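## Task

Take plate B83 from bench mat M1 and seat it fully in slot 4 of plate hotel H1, and seat plate B80 fully in slot 5. In each slot the plate's labelled short end must face the slot's front. The third plate, B38, must finish entirely on M1. Nothing counts as placed if it stays there only because the robot holds it. At the end, open the gripper and back the arm away.

## Robot and tools

Robot: one four-axis plate-handling arm in a physics simulator. Its joints, from base to hand, are lift (0.000 to 0.550 m), shoulder (-2.000 to 2.000 rad), elbow (-2.800 to 2.800 rad) and wrist yaw (-12.566 to 12.566 rad), followed by a two-pad gripper that always stays level and can only turn about the vertical. The gripper's fingers point along its own +x axis and close along its own y axis. The controlled point, end_effector_position, is midway between the rubber pads, 2 to 3 cm behind the fingertips. Keep the elbow angle more than 0.4 rad away from 0, or the arm may fold and fault.

Scene frame: origin on the table top directly below the arm base, +z up, +y to the left when facing along +x. Positions are in metres; orientation is given as end_effector_quat_wxyz. At long reach the reported hand position may be somewhat off.

Tool execute_actions takes {"actions": [...]}, run in sequence; an empty list only returns the current state and pictures. Each action may have "rows", "steps" and "until".
- rows: up to 15 rows, one per control step (1/30 s). Every row is exactly 5 numbers, each in [-1, 1], ordered dx, dy, dz, rz, opening. There is one arm, so one row covers everything.
- dx, dy, dz, rz are an offset, not a pose: they describe the target relative to the gripper's measured pose at the moment the action began (for the first action in a call, the last pose reported in the scene), expressed in the gripper's own axes. Each row is taken from that same start pose, not stacked on the previous row. Scale: 1.0 equals 0.6 m for dx/dy/dz and 180 degrees for rz. Positive rz turns from gripper +x toward +y.
- opening is absolute, not an offset: +1 is fully open (0.140 m), -1 is closed (pads still 0.066 m apart). Allow at least about 0.6 s for a full close.
- steps: 1 to 450, at least the number of rows, default 15. Once rows run out the arm keeps heading to the final row's target and the gripper keeps its last command, so long moves need extra steps.
- until: stops the action at the first step where every listed condition holds; it only reads devices and does not halt the arm. Form: {"scanner": {"code": "b83"}} or with a comparison pair such as [">=", 1]; numbers always need a comparison ("=", "!=", "<", "<=", ">", ">="). Scanner fields are "code" and "reads". Any out-of-range value or unknown name rejects the whole call before motion.

Each control step the commanded pose is limited to within 70 mm and 16 degrees of the measured pose, then damped inverse kinematics moves the joints. Joints share speed and acceleration limits and stop together when a command reverses them; after big moves the arm may not yet have arrived. If an action ends early, resend the remainder rather than expecting the hold to finish it. Start movements gently: ramp the offset a bit per row (adding 0.01 per row gives 6 mm per step, 0.18 m/s), since jerks can shake a plate loose.

Tool zoom_image: {"camera": "cam_high" or "cam_wrist", "region": [x0, y0, x1, y1]} in image pixels from the top-left, at most 504 by 504; returns a closer look at that camera's latest picture.

Tool finished_scene: {"scene": n} with n 1 or 2; ends that scene permanently after the robot has held the last command, reports success, and gives the next task. Only call it when the goal holds stably and the gripper is open and clear.

Result lines: the state line gives end_effector_position and end_effector_quat_wxyz. "Hand target" is the pose the controller is currently driving toward. "Joint positions" lists lift, shoulder, elbow, wrist yaw, then pad gap in metres. grip_measured is the finger opening on the same scale as the command (may be off by about 1 mm, constantly within a scene). To hold, command about 0.04 below grip_measured for a firm grip, less for a lighter one; pads push up to about 18 N each, and a fast close can press harder. "pose unreachable" means the clearance check altered or blocked the command; the arm then moves only a little and waits for new rows. The scanner's "code" is the ID seen now (lower case, or no_read, never wrong) and "reads" counts changes from no_read to an ID. Images arrive as cam_high then cam_wrist, both 504x504; calibration K, distortion and T_world_to_cam are supplied and may be slightly off.

Identifying plates: lay a plate flat in nest RD with well A1 at the corner marked A1; once its view is unobstructed, the scanner reports its ID. Well A1 lies at the labelled short end, in the corner opposite the labelled long side. Hotel H1 has 6 slots numbered from the bottom. A plate is home when it rests flat on both shelf prongs, short end forward, behind both front pins and between the side pins.

Avoid: dropping or knocking anything off the table (ends the scene), slams, hard hits and strong pushes. Joint load limits: lift 57 N, shoulder 8.55 N m, elbow 4.27 N m, wrist yaw 1.42 N m, including the held plate's weight; hitting one stops the arm for 10 s and skips the rest of the call. Holding loads heats motors: MOTOR HOT appears from 85 °C, and at 100 °C an OVER-TEMPERATURE FAULT brakes the arm until it cools. The simulation runs on between replies, with the robot holding the last command. Occasional brief tugs on held parts or pushes on loose objects may occur.

Each tool is called after "Emit:" by a JSON object that holds its "fn" and its "kwargs".

## Session

Emit:
{"fn": "execute_actions", "kwargs": {"actions": []}}

Scene clock: 0.00 s.
end_effector_position=(+0.6734, +0.2544, +0.2132) grip_measured=+1.00 end_effector_quat_wxyz=(+0.902, -0.000, -0.000, +0.432)
Joint positions: [ 0.208 -0.189 -1.981 -3.22   0.14 ]
Hand target: +0.673, +0.254, +0.213; +0.902, -0.000, -0.000, +0.432
scanner: code=no_read reads=0

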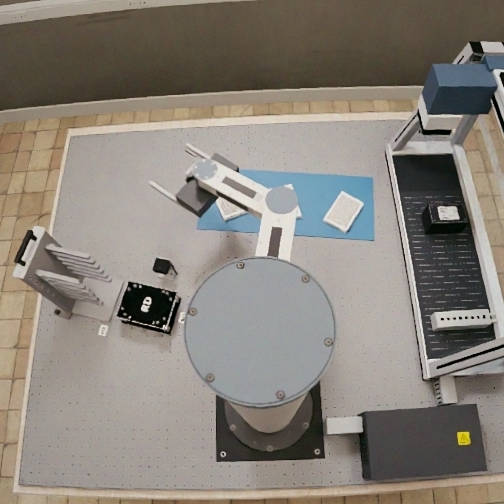

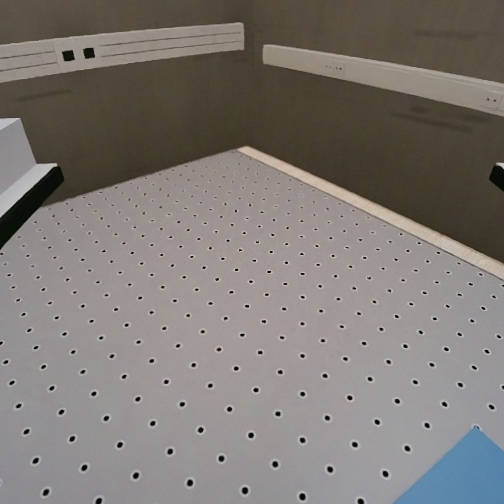

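Emit:
{"fn": "zoom_image", "kwargs": {"camera": "cam_high", "region": [140,120,400,260]}}

Emit:
{"fn": "zoom_image", "kwargs": {"camera": "cam_high", "region": [0,210,200,350]}}

Region (140, 120, 400, 260) of cam_high's 504x504 image, scaled by 1.938, with more detail than that image has; it fills the top 271 rows of this view, and the rest is white.

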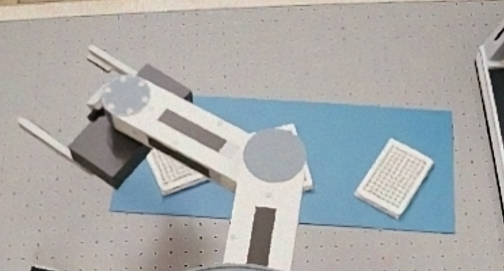

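Region (0, 210, 200, 350) of cam_high's 504x504 image, scaled by 2.520, with more detail than that image has; it fills the top 353 rows of this view, and the rest is white.

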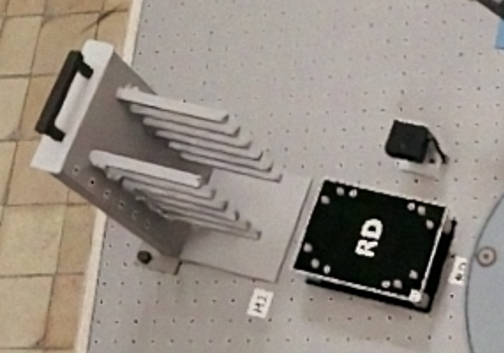

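Emit:
{"fn": "execute_actions", "kwargs": {"actions": [{"rows":[[-0.427,0.519,0.03,0.133,1]],"steps":90}]}}

Emit:
{"fn": "zoom_image", "kwargs": {"camera": "cam_high", "region": [180,150,400,260]}}

Scene clock: 42.03 s.
end_effector_position=(+0.2701, +0.2501, +0.2311) grip_measured=+1.00 end_effector_quat_wxyz=(+0.793, -0.000, -0.000, +0.610)
Joint positions: [ 0.226  0.069 -0.478 -4.563  0.14 ]
Hand target: +0.270, +0.250, +0.231; +0.793, -0.000, -0.000, +0.609
Off the commanded pose: 0.000 m, 0 deg.
scanner: code=no_read reads=0
camera_calibration (this result's frames):
cam_wrist: T_world_to_cam=[[0.96547, -0.260503, -0.00255902, -0.186424], [-0.157955, -0.577542, -0.800934, 0.359759], [0.207168, 0.773682, -0.598747, -0.0153525], [0, 0, 0, 1]] pos_world=[0.239993, 0.17109, 0.278474]

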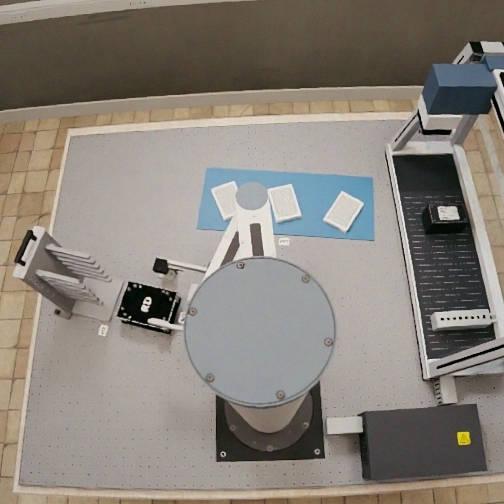

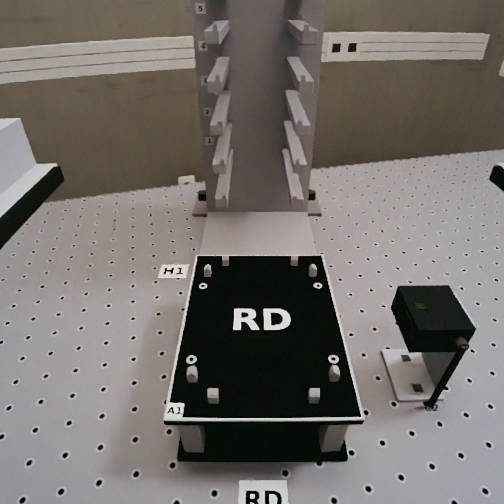

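Region (180, 150, 400, 260) of cam_high's 504x504 image, scaled by 2.291, with more detail than that image has.

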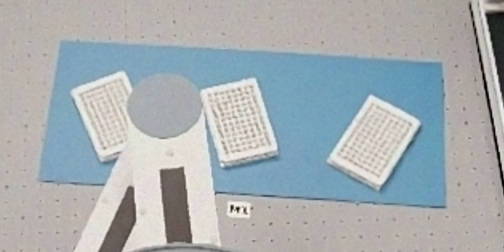

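Emit:
{"fn": "execute_actions", "kwargs": {"actions": [{"rows":[[0.065,-0.24,0,0,1]],"steps":40},{"rows":[[-0.32,-0.224,-0.12,-0.36,1]],"steps":60}]}}

Scene clock: 79.83 s.
end_effector_position=(+0.4996, +0.0311, +0.1591) grip_measured=+1.00 end_effector_quat_wxyz=(+0.996, -0.000, -0.000, +0.090)
Joint positions: [ 0.154 -0.978 -0.72  -4.405  0.14 ]
Hand target: +0.500, +0.031, +0.159; +0.996, -0.000, -0.000, +0.090
Off the commanded pose: 0.000 m, 0 deg.
scanner: code=no_read reads=0
camera_calibration (this result's frames):
cam_wrist: T_world_to_cam=[[0.17636, -0.984322, -0.00255902, -0.0484524], [-0.589725, -0.103578, -0.800934, 0.41276], [0.788112, 0.142762, -0.598747, -0.20715], [0, 0, 0, 1]] pos_world=[0.415217, 0.0246332, 0.206439]

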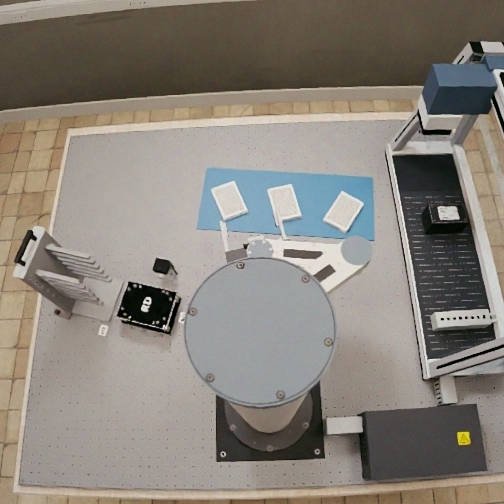

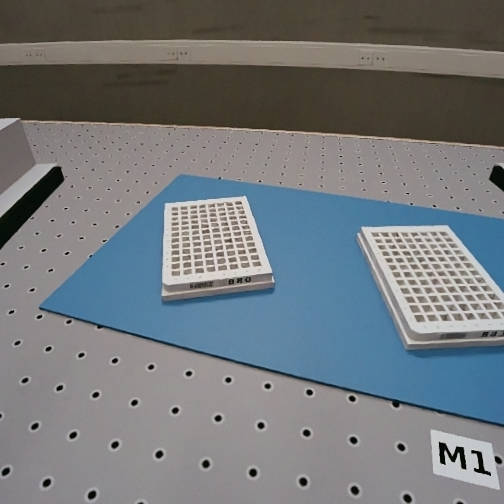

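Emit:
{"fn": "zoom_image", "kwargs": {"camera": "cam_wrist", "region": [140,180,504,360]}}

Emit:
{"fn": "zoom_image", "kwargs": {"camera": "cam_wrist", "region": [424,310,504,355]}}

Region (140, 180, 504, 360) of cam_wrist's 504x504 image, scaled by 1.385, with more detail than that image has; it fills the top 249 rows of this view, and the rest is white.

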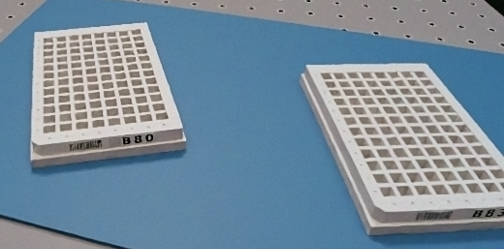

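Region (424, 310, 504, 355) of cam_wrist's 504x504 image, scaled by 6.300, with more detail than that image has; it fills the top 284 rows of this view, and the rest is white.

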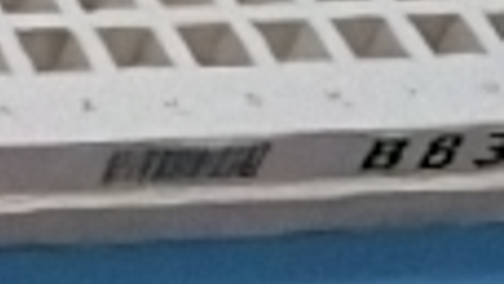

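Emit:
{"fn": "execute_actions", "kwargs": {"actions": [{"rows":[[0.154,0.047,-0.15,0.058,1]],"steps":40}]}}

Scene clock: 105.43 s.
end_effector_position=(+0.5855, +0.0755, +0.0691) grip_measured=+1.00 end_effector_quat_wxyz=(+0.984, -0.000, -0.000, +0.180)
Joint positions: [ 0.064 -0.793 -1.131 -3.996  0.14 ]
Hand target: +0.585, +0.076, +0.069; +0.984, -0.000, -0.000, +0.181
Off the commanded pose: 0.000 m, 0 deg.
scanner: code=no_read reads=0
camera_calibration (this result's frames):
cam_wrist: T_world_to_cam=[[0.351347, -0.936242, -0.00255902, -0.126265], [-0.561296, -0.20845, -0.800934, 0.387164], [0.749335, 0.282842, -0.598747, -0.322963], [0, 0, 0, 1]] pos_world=[0.503684, 0.0538373, 0.116397]

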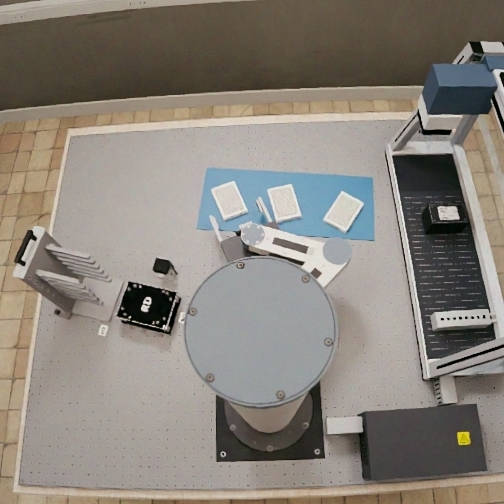

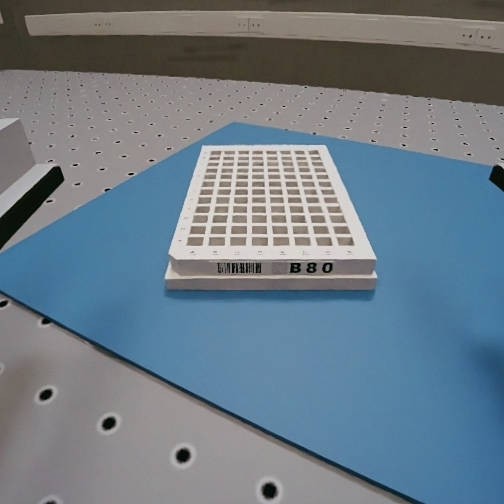

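Emit:
{"fn": "execute_actions", "kwargs": {"actions": [{"rows":[[0.143,0.002,0,0,0.3]],"steps":30},{"rows":[[0,0,-0.06,0,0.3]],"steps":20},{"rows":[[0,0,-0.016,0,0.3]],"steps":15}]}}

Scene clock: 120.17 s.
end_effector_position=(+0.6653, +0.1071, +0.0234) grip_measured=+0.30 end_effector_quat_wxyz=(+0.984, -0.000, -0.000, +0.180)
Joint positions: [ 0.018 -0.561 -1.544 -3.815  0.114]
Hand target: +0.665, +0.107, +0.023; +0.984, -0.000, -0.000, +0.180
Off the commanded pose: 0.000 m, 0 deg.
scanner: code=no_read reads=0
camera_calibration (this result's frames):
cam_wrist: T_world_to_cam=[[0.351059, -0.93635, -0.00255902, -0.124665], [-0.56136, -0.208278, -0.800934, 0.402002], [0.749422, 0.282612, -0.598747, -0.419098], [0, 0, 0, 1]] pos_world=[0.583514, 0.0854398, 0.0707241]

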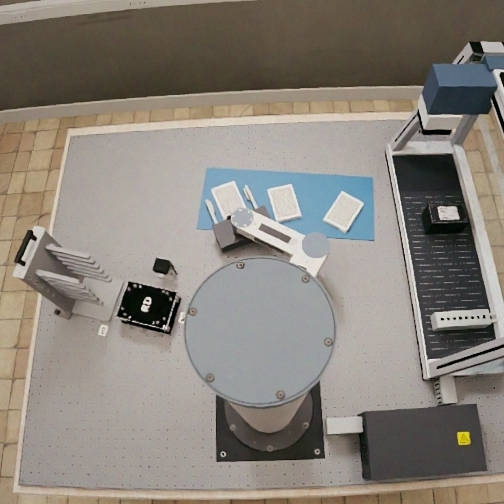

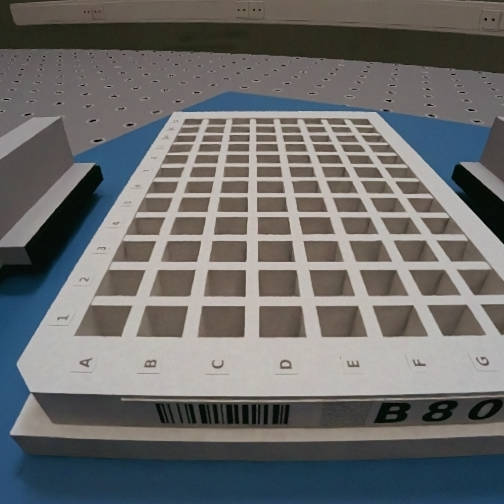

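Emit:
{"fn": "execute_actions", "kwargs": {"actions": [{"rows":[[0,0,0.003,0,0.3]],"steps":8},{"rows":[[0,0,0,0,0.1],[0,0,0,0,-0.1],[0,0,0,0,-0.25],[0,0,0,0,-0.35],[0,0,0,0,-0.4],[0,0,0,0,-0.43],[0,0,0,0,-0.46],[0,0,0,0,-0.49],[0,0,0,0,-0.52],[0,0,0,0,-0.55],[0,0,0,0,-0.58],[0,0,0,0,-0.6]],"steps":30}]}}

Scene clock: 137.50 s.
end_effector_position=(+0.6653, +0.1071, +0.0252) grip_measured=-0.56 end_effector_quat_wxyz=(+0.984, -0.000, -0.000, +0.180)
Joint positions: [ 0.02  -0.561 -1.544 -3.815  0.082]
Hand target: +0.665, +0.107, +0.025; +0.984, -0.000, -0.000, +0.180
Off the commanded pose: 0.000 m, 0 deg.
scanner: code=no_read reads=0
camera_calibration (this result's frames):
cam_wrist: T_world_to_cam=[[0.351034, -0.936359, -0.00255902, -0.124648], [-0.561366, -0.208262, -0.800934, 0.403481], [0.749429, 0.282591, -0.598747, -0.417998], [0, 0, 0, 1]] pos_world=[0.583516, 0.0854373, 0.0725679]

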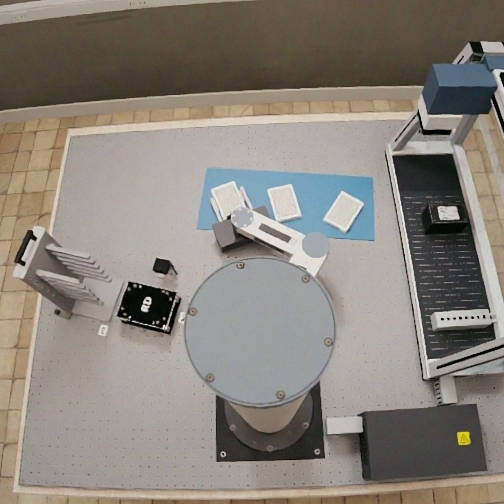

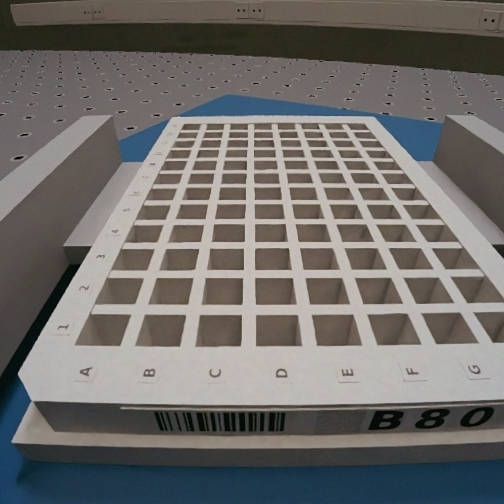

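Emit:
{"fn": "execute_actions", "kwargs": {"actions": [{"rows":[[0,0,0.005,0,-0.6],[0,0,0.012,0,-0.6],[0,0,0.02,0,-0.6],[0,0,0.03,0,-0.6],[0,0,0.045,0,-0.6],[0,0,0.06,0,-0.6],[0,0,0.08,0,-0.6],[0,0,0.1,0,-0.6],[0,0,0.13,0,-0.6],[0,0,0.44,0,-0.6]],"steps":50},{"rows":[[-0.004,0.006,0,0.003,-0.6],[-0.01,0.015,0,0.007,-0.6],[-0.02,0.03,0,0.015,-0.6],[-0.03,0.045,0,0.022,-0.6],[-0.045,0.065,0,0.03,-0.6],[-0.06,0.09,0,0.045,-0.6],[-0.08,0.12,0,0.06,-0.6],[-0.415,0.618,0,0.302,-0.6]],"steps":75}]}}

Emit:
{"fn": "zoom_image", "kwargs": {"camera": "cam_wrist", "region": [130,0,400,130]}}

Scene clock: 158.73 s.
end_effector_position=(+0.3011, +0.3654, +0.2892) grip_measured=-0.56 end_effector_quat_wxyz=(+0.793, -0.000, -0.000, +0.610)
Joint positions: [ 0.284  0.259 -0.98  -4.251  0.082]
Hand target: +0.301, +0.365, +0.289; +0.793, -0.000, -0.000, +0.610
Off the commanded pose: 0.000 m, 0 deg.
scanner: code=no_read reads=0
camera_calibration (this result's frames):
cam_wrist: T_world_to_cam=[[0.965578, -0.260101, -0.00255902, -0.186413], [-0.157715, -0.577608, -0.800934, 0.477733], [0.206846, 0.773768, -0.598747, -0.0761113], [0, 0, 0, 1]] pos_world=[0.271085, 0.286348, 0.336584]

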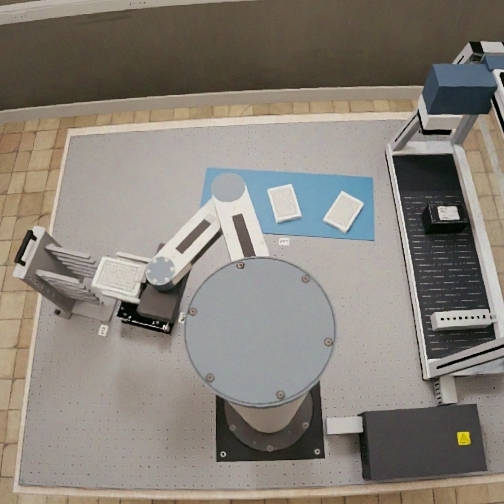

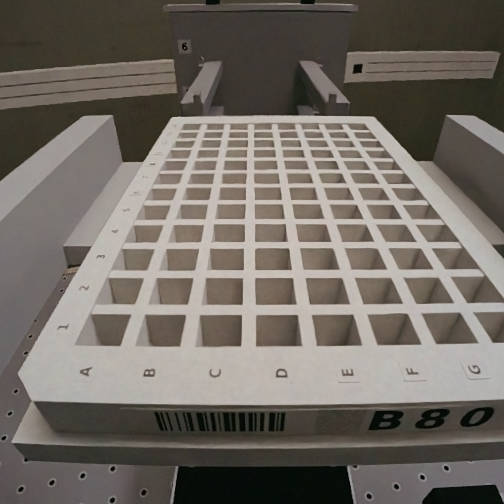

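Region (130, 0, 400, 130) of cam_wrist's 504x504 image, scaled by 1.867, with more detail than that image has; it fills the top 243 rows of this view, and the rest is white.

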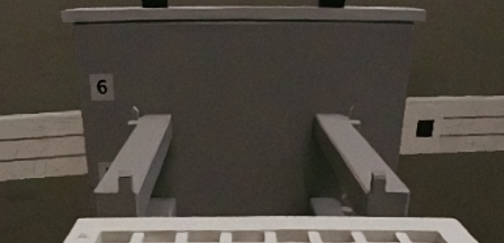

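Emit:
{"fn": "execute_actions", "kwargs": {"actions": [{"rows":[[0.04,0.002,-0.034,0,-0.6]],"steps":25}]}}

Emit:
{"fn": "zoom_image", "kwargs": {"camera": "cam_wrist", "region": [130,0,400,130]}}

Scene clock: 179.13 s.
end_effector_position=(+0.3062, +0.3890, +0.2688) grip_measured=-0.56 end_effector_quat_wxyz=(+0.793, -0.000, -0.000, +0.610)
Joint positions: [ 0.264  0.311 -1.086 -4.196  0.082]
Hand target: +0.306, +0.389, +0.269; +0.793, -0.000, -0.000, +0.610
Off the commanded pose: 0.000 m, 0 deg.
scanner: code=no_read reads=0
camera_calibration (this result's frames):
cam_wrist: T_world_to_cam=[[0.965441, -0.260607, -0.00255902, -0.184995], [-0.158018, -0.577525, -0.800934, 0.475811], [0.207251, 0.773659, -0.598747, -0.107709], [0, 0, 0, 1]] pos_world=[0.276112, 0.309912, 0.316129]

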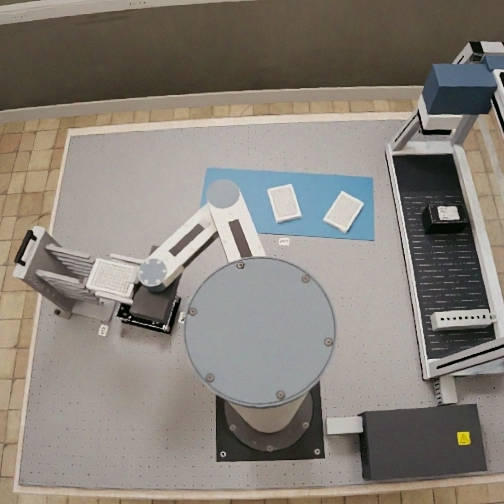

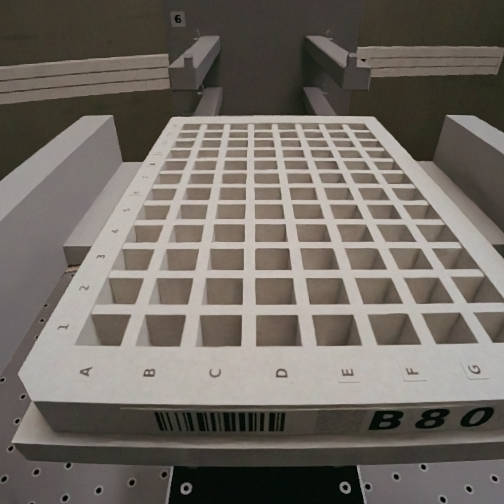

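Region (130, 0, 400, 130) of cam_wrist's 504x504 image, scaled by 1.867, with more detail than that image has; it fills the top 243 rows of this view, and the rest is white.

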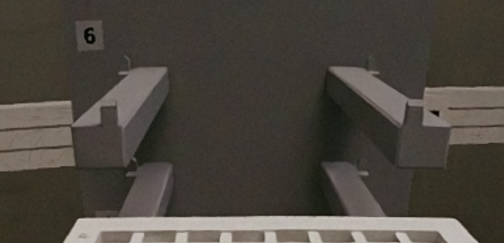

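Emit:
{"fn": "execute_actions", "kwargs": {"actions": [{"rows":[[0,0.002,0.004,0,-0.6]],"steps":10},{"rows":[[0.005,0,0,0,-0.6],[0.01,0,0,0,-0.6],[0.015,0,0,0,-0.6],[0.02,0,0,0,-0.6],[0.025,0,0,0,-0.6],[0.03,0,0,0,-0.6],[0.035,0,0,0,-0.6],[0.04,0,0,0,-0.6],[0.045,0,0,0,-0.6],[0.05,0,0,0,-0.6],[0.055,0,0,0,-0.6],[0.06,0,0,0,-0.6]],"steps":20}]}}

Scene clock: 213.17 s.
end_effector_position=(+0.3144, +0.4241, +0.2712) grip_measured=-0.56 end_effector_quat_wxyz=(+0.793, -0.000, -0.000, +0.609)
Joint positions: [ 0.266  0.389 -1.254 -4.108  0.082]
Hand target: +0.314, +0.424, +0.271; +0.793, -0.000, -0.000, +0.610
Off the commanded pose: 0.000 m, 0 deg.
scanner: code=no_read reads=0
camera_calibration (this result's frames):
cam_wrist: T_world_to_cam=[[0.965376, -0.260848, -0.00255902, -0.183576], [-0.158162, -0.577485, -0.800934, 0.499387], [0.207444, 0.773608, -0.598747, -0.135192], [0, 0, 0, 1]] pos_world=[0.284249, 0.345089, 0.31856]

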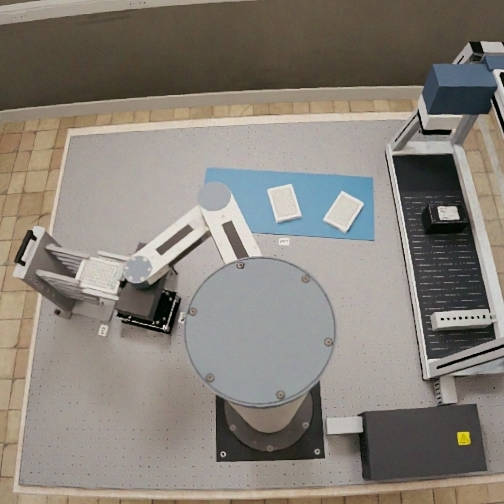

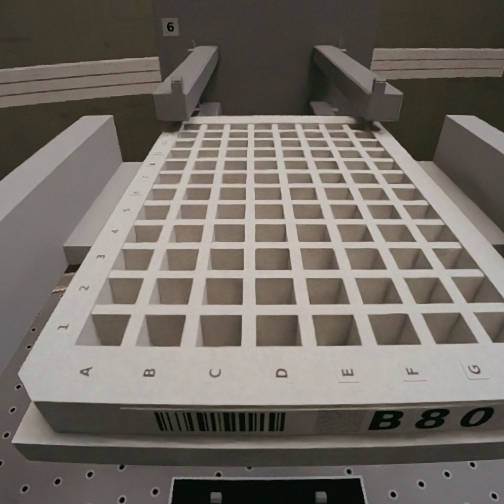

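Emit:
{"fn": "execute_actions", "kwargs": {"actions": [{"rows":[[0.005,0,0,0,-0.6],[0.012,0,0,0,-0.6],[0.02,0,0,0,-0.6],[0.03,0,0,0,-0.6],[0.04,0,0,0,-0.6],[0.05,0,0,0,-0.6],[0.06,0,0,0,-0.6],[0.07,0,0,0,-0.6],[0.08,0,0,0,-0.6],[0.09,0,0,0,-0.6],[0.1,0,0,0,-0.6],[0.11,0,0,0,-0.6],[0.12,0,0,0,-0.6],[0.13,0,0,0,-0.6],[0.165,0,0,0,-0.6]],"steps":32}]}}

Scene clock: 223.67 s.
end_effector_position=(+0.3398, +0.5199, +0.2712) grip_measured=-0.56 end_effector_quat_wxyz=(+0.793, -0.000, -0.000, +0.609)
Joint positions: [ 0.266  0.631 -1.784 -3.819  0.082]
Hand target: +0.340, +0.520, +0.271; +0.793, -0.000, -0.000, +0.609
Off the commanded pose: 0.000 m, 0 deg.
scanner: code=no_read reads=0
camera_calibration (this result's frames):
cam_wrist: T_world_to_cam=[[0.965306, -0.261109, -0.00255902, -0.183017], [-0.158318, -0.577443, -0.800934, 0.558724], [0.207654, 0.773552, -0.598747, -0.214564], [0, 0, 0, 1]] pos_world=[0.309679, 0.44082, 0.318563]

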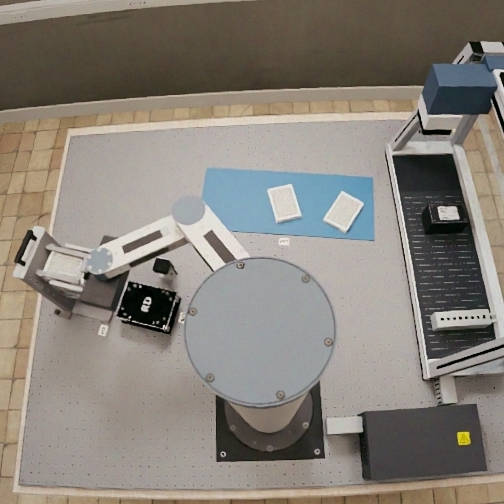

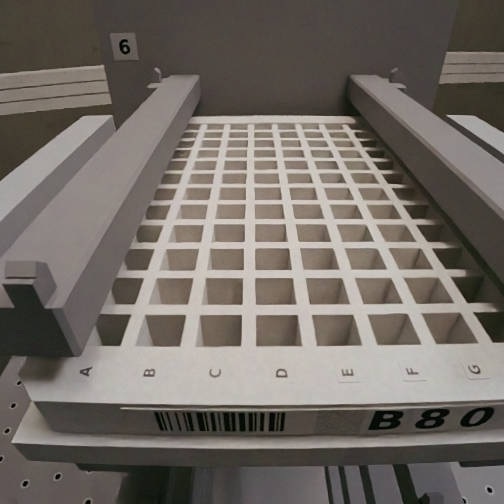

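Emit:
{"fn": "execute_actions", "kwargs": {"actions": [{"rows":[[0.005,0,0,0,-0.6],[0.01,0,0,0,-0.6],[0.018,0,0,0,-0.6]],"steps":15}]}}

Scene clock: 237.17 s.
end_effector_position=(+0.3427, +0.5298, +0.2712) grip_measured=-0.56 end_effector_quat_wxyz=(+0.794, -0.000, -0.000, +0.609)
Joint positions: [ 0.266  0.661 -1.849 -3.786  0.082]
Hand target: +0.343, +0.530, +0.271; +0.793, -0.000, -0.000, +0.609
Off the commanded pose: 0.001 m, 0 deg.
scanner: code=no_read reads=0
camera_calibration (this result's frames):
cam_wrist: T_world_to_cam=[[0.964762, -0.26311, -0.00255902, -0.181989], [-0.159515, -0.577113, -0.800934, 0.565163], [0.209257, 0.773119, -0.598747, -0.223177], [0, 0, 0, 1]] pos_world=[0.312429, 0.450823, 0.318566]

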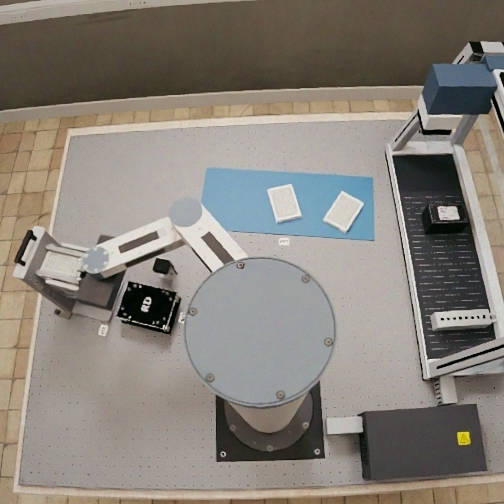

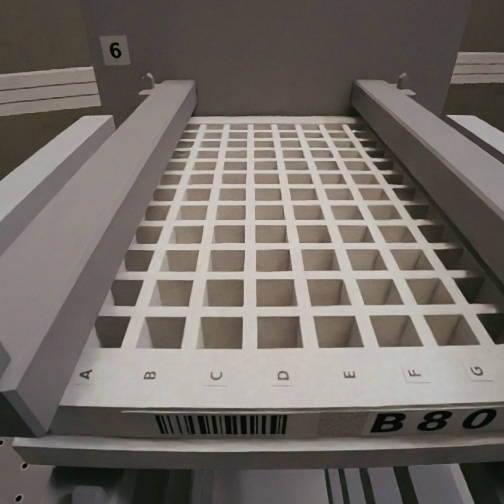

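Emit:
{"fn": "execute_actions", "kwargs": {"actions": [{"rows":[[-0.002,0,0,0,-0.6],[-0.002,0,-0.003,0,-0.6],[-0.002,0,-0.006,0,-0.6],[-0.002,0,-0.009,0,-0.6],[-0.002,0,-0.012,0,-0.6]],"steps":15},{"rows":[[0,0,0,0,-0.5],[0,0,0,0,-0.4],[0,0,0,0,-0.2]],"steps":15},{"rows":[[-0.03,0,0,0,-0.2],[-0.2,0,0,0,-0.2]],"steps":35}]}}

Scene clock: 246.93 s.
end_effector_position=(+0.3112, +0.4126, +0.2640) grip_measured=-0.20 end_effector_quat_wxyz=(+0.793, -0.000, -0.000, +0.609)
Joint positions: [ 0.259  0.365 -1.197 -4.142  0.096]
Hand target: +0.311, +0.413, +0.264; +0.794, -0.000, -0.000, +0.609
Off the commanded pose: 0.000 m, 0 deg.
scanner: code=no_read reads=0
camera_calibration (this result's frames):
cam_wrist: T_world_to_cam=[[0.964877, -0.262691, -0.00255902, -0.182669], [-0.159264, -0.577182, -0.800934, 0.486682], [0.208921, 0.77321, -0.598747, -0.130225], [0, 0, 0, 1]] pos_world=[0.280971, 0.33361, 0.311361]

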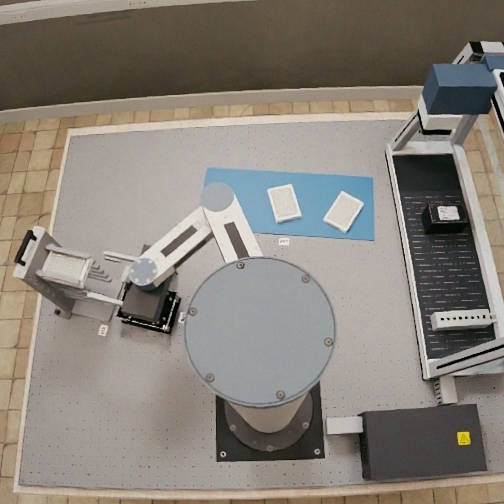

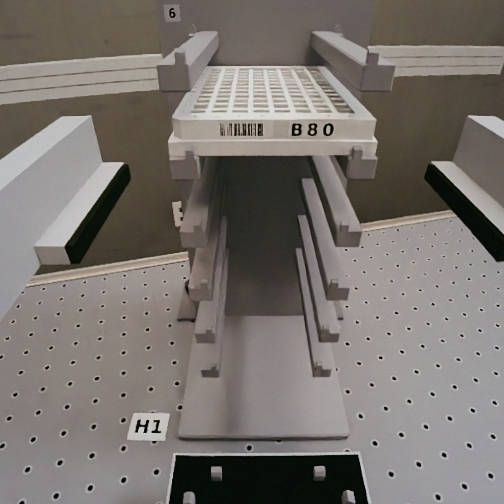

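Emit:
{"fn": "execute_actions", "kwargs": {"actions": [{"rows":[[-0.722,-0.6,0,-0.35,0.3]],"steps":45},{"rows":[[0,0,-0.324,0,0.3]],"steps":45}]}}

Scene clock: 259.37 s.
end_effector_position=(+0.5086, -0.0561, +0.0696) grip_measured=+0.30 end_effector_quat_wxyz=(+0.999, -0.000, -0.000, +0.049)
Joint positions: [ 0.065 -1.336 -0.803 -4.046  0.114]
Hand target: +0.509, -0.056, +0.070; +0.999, -0.000, -0.000, +0.049
Off the commanded pose: 0.000 m, 0 deg.
scanner: code=no_read reads=0
camera_calibration (this result's frames):
cam_wrist: T_world_to_cam=[[0.0944856, -0.995523, -0.00255902, -0.0951889], [-0.596264, -0.0545329, -0.800934, 0.343423], [0.797209, 0.0772026, -0.598747, -0.263728], [0, 0, 0, 1]] pos_world=[0.424011, -0.0556744, 0.116909]

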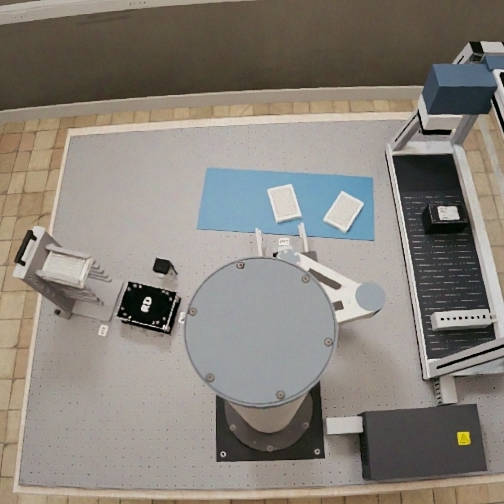

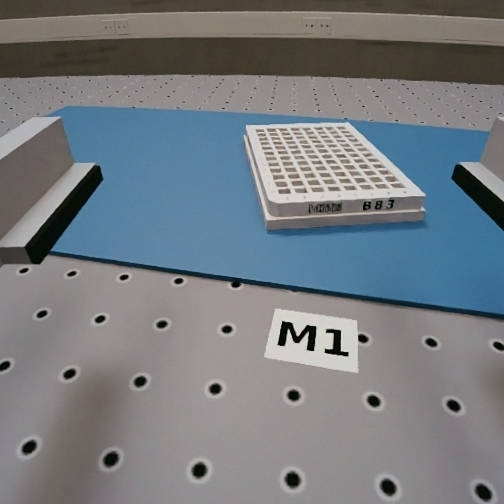

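Emit:
{"fn": "execute_actions", "kwargs": {"actions": [{"rows":[[0.081,-0.071,0,0.033,0.3]],"steps":25}]}}

Scene clock: 272.03 s.
end_effector_position=(+0.5612, -0.0939, +0.0696) grip_measured=+0.30 end_effector_quat_wxyz=(+0.995, -0.000, -0.000, +0.101)
Joint positions: [ 0.065 -1.346 -1.115 -3.621  0.114]
Hand target: +0.561, -0.094, +0.070; +0.995, -0.000, -0.000, +0.101
Off the commanded pose: 0.000 m, 0 deg.
scanner: code=no_read reads=0
camera_calibration (this result's frames):
cam_wrist: T_world_to_cam=[[0.196384, -0.980524, -0.00255902, -0.193486], [-0.587492, -0.115576, -0.800934, 0.362106], [0.785039, 0.158794, -0.598747, -0.288271], [0, 0, 0, 1]] pos_world=[0.477036, -0.102092, 0.116926]

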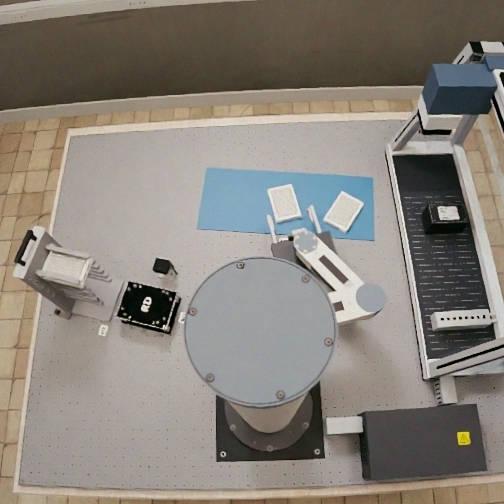

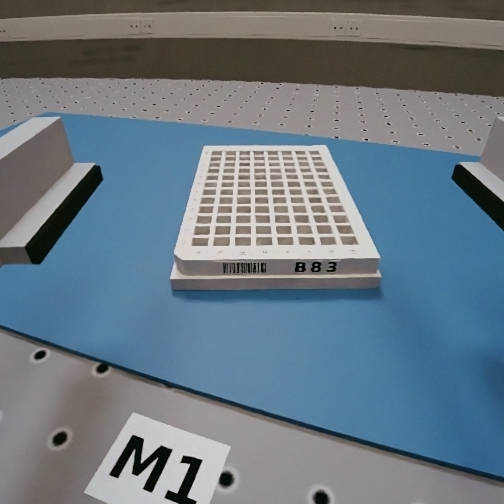

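Emit:
{"fn": "execute_actions", "kwargs": {"actions": [{"rows":[[0.143,0,0,0.004,0.1]],"steps":28},{"rows":[[0,0,-0.055,0,0.1]],"steps":18},{"rows":[[0,0,-0.006,0,0.1],[0,0,-0.012,0,0.1],[0,0,-0.019,0,0.1]],"steps":14},{"rows":[[0,0,0,0,-0.1],[0,0,0,0,-0.25],[0,0,0,0,-0.35],[0,0,0,0,-0.4],[0,0,0,0,-0.43],[0,0,0,0,-0.46],[0,0,0,0,-0.49],[0,0,0,0,-0.52],[0,0,0,0,-0.55],[0,0,0,0,-0.58],[0,0,0,0,-0.6]],"steps":26}]}}

Scene clock: 286.83 s.
end_effector_position=(+0.6453, -0.0767, +0.0251) grip_measured=-0.56 end_effector_quat_wxyz=(+0.994, -0.000, -0.000, +0.107)
Joint positions: [ 0.02  -1.06  -1.471 -3.539  0.082]
Hand target: +0.645, -0.077, +0.025; +0.994, -0.000, -0.000, +0.107
Off the commanded pose: 0.000 m, 0 deg.
scanner: code=no_read reads=0
camera_calibration (this result's frames):
cam_wrist: T_world_to_cam=[[0.208389, -0.978043, -0.00255902, -0.200872], [-0.586031, -0.122768, -0.800934, 0.376379], [0.783034, 0.168405, -0.598747, -0.381629], [0, 0, 0, 1]] pos_world=[0.561258, -0.0859851, 0.0724411]

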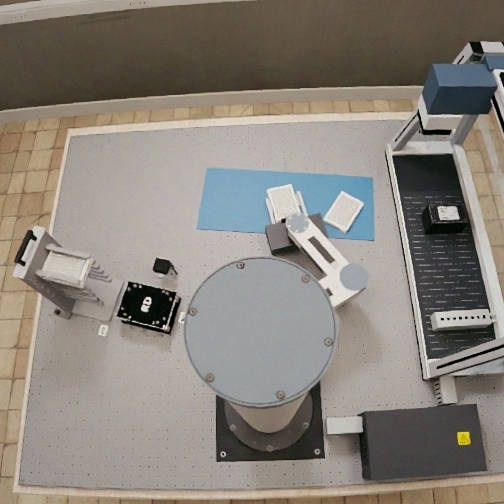

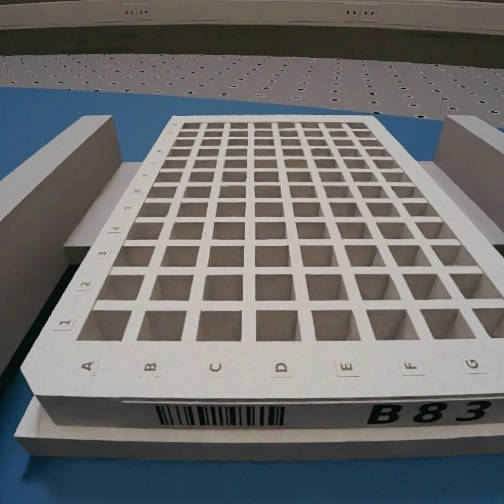

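Emit:
{"fn": "execute_actions", "kwargs": {"actions": [{"rows":[[0,0,0.005,0,-0.6],[0,0,0.012,0,-0.6],[0,0,0.02,0,-0.6],[0,0,0.03,0,-0.6],[0,0,0.045,0,-0.6],[0,0,0.06,0,-0.6],[0,0,0.08,0,-0.6],[0,0,0.1,0,-0.6],[0,0,0.13,0,-0.6],[0,0,0.35,0,-0.6]],"steps":45},{"rows":[[-0.003,0.006,0,0.003,-0.6],[-0.007,0.015,0,0.007,-0.6],[-0.015,0.03,0,0.015,-0.6],[-0.022,0.045,0,0.022,-0.6],[-0.03,0.065,0,0.03,-0.6],[-0.045,0.09,0,0.045,-0.6],[-0.06,0.12,0,0.06,-0.6],[-0.408,0.843,0,0.349,-0.6]],"steps":85}]}}

Emit:
{"fn": "execute_actions", "kwargs": {"actions": [{"rows":[[0.005,0,0,0,-0.6],[0.012,0,0,0,-0.6],[0.02,0,0,0,-0.6],[0.03,0,0,0,-0.6],[0.04,0,0,0,-0.6],[0.05,0,0,0,-0.6],[0.06,0,0,0,-0.6],[0.067,0,0,0,-0.6],[0.074,0,0,0,-0.6],[0.08,0,0,0,-0.6],[0.085,0,0,0,-0.6],[0.09,0,0,0,-0.6],[0.095,0,0,0,-0.6],[0.1,0,0,0,-0.6]],"steps":24}]}}

Scene clock: 305.80 s.
end_effector_position=(+0.2991, +0.3655, +0.2351) grip_measured=-0.56 end_effector_quat_wxyz=(+0.793, -0.000, -0.000, +0.609)
Joint positions: [ 0.23   0.267 -0.976 -4.264  0.082]
Hand target: +0.299, +0.365, +0.235; +0.793, -0.000, -0.000, +0.609
Off the commanded pose: 0.000 m, 0 deg.
scanner: code=no_read reads=0
camera_calibration (this result's frames):
cam_wrist: T_world_to_cam=[[0.965077, -0.261953, -0.00255902, -0.183767], [-0.158822, -0.577304, -0.800934, 0.434307], [0.208329, 0.77337, -0.598747, -0.108431], [0, 0, 0, 1]] pos_world=[0.268917, 0.286447, 0.282458]

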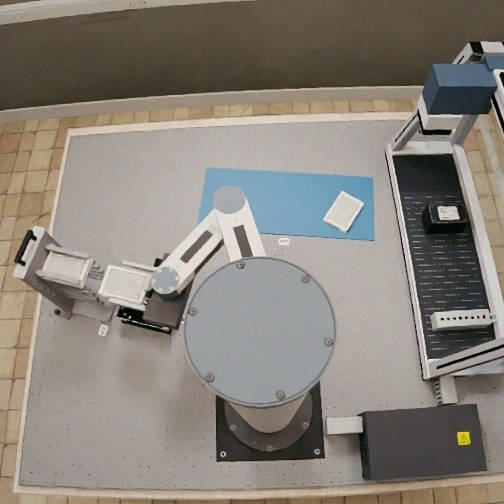

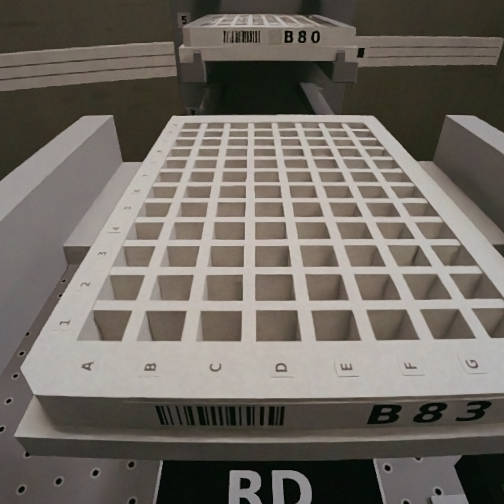

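Scene clock: 306.60 s.
end_effector_position=(+0.3147, +0.4235, +0.2351) grip_measured=-0.56 end_effector_quat_wxyz=(+0.793, -0.000, -0.000, +0.609)
Joint positions: [ 0.23   0.387 -1.251 -4.11   0.082]
Hand target: +0.315, +0.423, +0.235; +0.793, -0.000, -0.000, +0.609
Off the commanded pose: 0.000 m, 0 deg.
scanner: code=no_read reads=0
camera_calibration (this result's frames):
cam_wrist: T_world_to_cam=[[0.964913, -0.262556, -0.00255902, -0.183335], [-0.159183, -0.577205, -0.800934, 0.470347], [0.208813, 0.773239, -0.598747, -0.156638], [0, 0, 0, 1]] pos_world=[0.284481, 0.344469, 0.282462]

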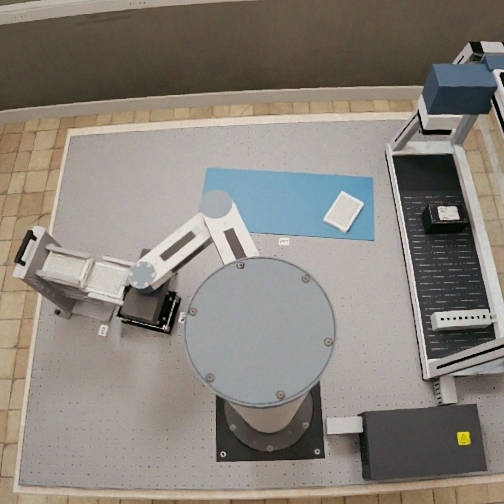

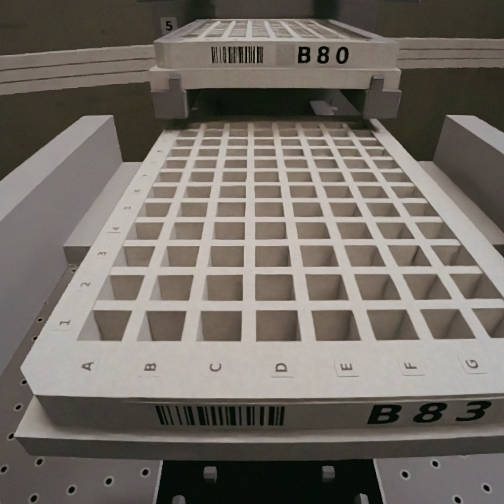

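Emit:
{"fn": "execute_actions", "kwargs": {"actions": [{"rows":[[0.005,0,-0.001,0,-0.6],[0.012,0,-0.001,0,-0.6],[0.02,0,-0.001,0,-0.6],[0.03,0,-0.001,0,-0.6],[0.04,0,-0.001,0,-0.6],[0.05,0,-0.001,0,-0.6],[0.06,0.001,-0.001,0,-0.6],[0.07,0.001,-0.001,0,-0.6],[0.08,0.001,-0.001,0,-0.6],[0.09,0.001,-0.001,0,-0.6],[0.1,0.001,-0.001,0,-0.6],[0.11,0.001,-0.001,0,-0.6],[0.12,0.001,-0.001,0,-0.6],[0.13,0.001,-0.001,0,-0.6],[0.165,0.001,-0.001,0,-0.6]],"steps":30},{"rows":[[0.005,0,0,0,-0.6],[0.01,0,0,0,-0.6],[0.015,0,0,0,-0.6]],"steps":12},{"rows":[[0,0,-0.003,0,-0.6],[0,0,-0.006,0,-0.6],[0,0,-0.009,0,-0.6],[0,0,-0.012,0,-0.6]],"steps":14},{"rows":[[0,0,0,0,-0.5],[0,0,0,0,-0.4],[0,0,0,0,-0.2]],"steps":14},{"rows":[[-0.03,0,0,0,-0.2],[-0.22,0,0,0,-0.2]],"steps":35}]}}

Scene clock: 324.53 s.
end_effector_position=(+0.3078, +0.4004, +0.2278) grip_measured=-0.20 end_effector_quat_wxyz=(+0.793, -0.000, -0.000, +0.609)
Joint positions: [ 0.223  0.34  -1.138 -4.176  0.096]
Hand target: +0.308, +0.400, +0.228; +0.794, -0.000, -0.000, +0.609
Off the commanded pose: 0.000 m, 0 deg.
scanner: code=no_read reads=0
camera_calibration (this result's frames):
cam_wrist: T_world_to_cam=[[0.964873, -0.262703, -0.00255902, -0.182605], [-0.159272, -0.57718, -0.800934, 0.450057], [0.208931, 0.773207, -0.598747, -0.141769], [0, 0, 0, 1]] pos_world=[0.277492, 0.32141, 0.275115]

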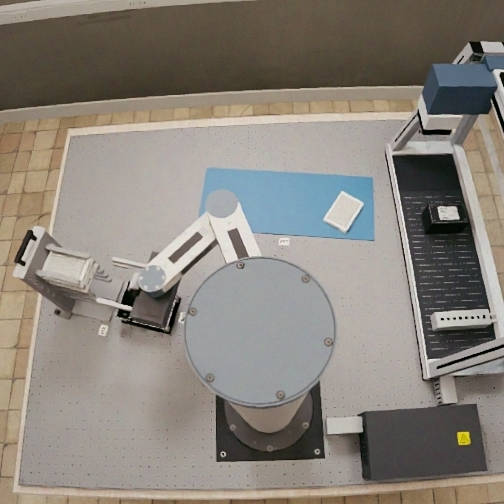

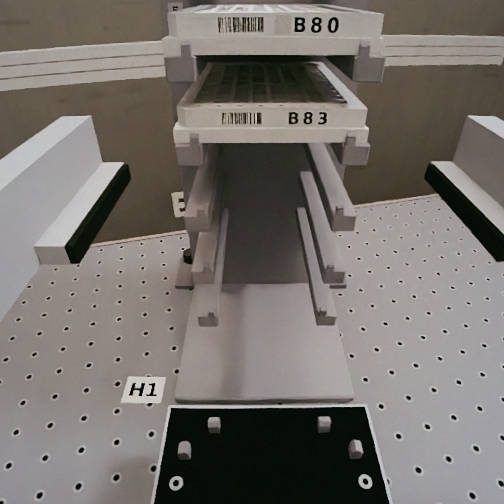

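Emit:
{"fn": "finished_scene", "kwargs": {"scene": 1}}

The scene is finished: the task was done.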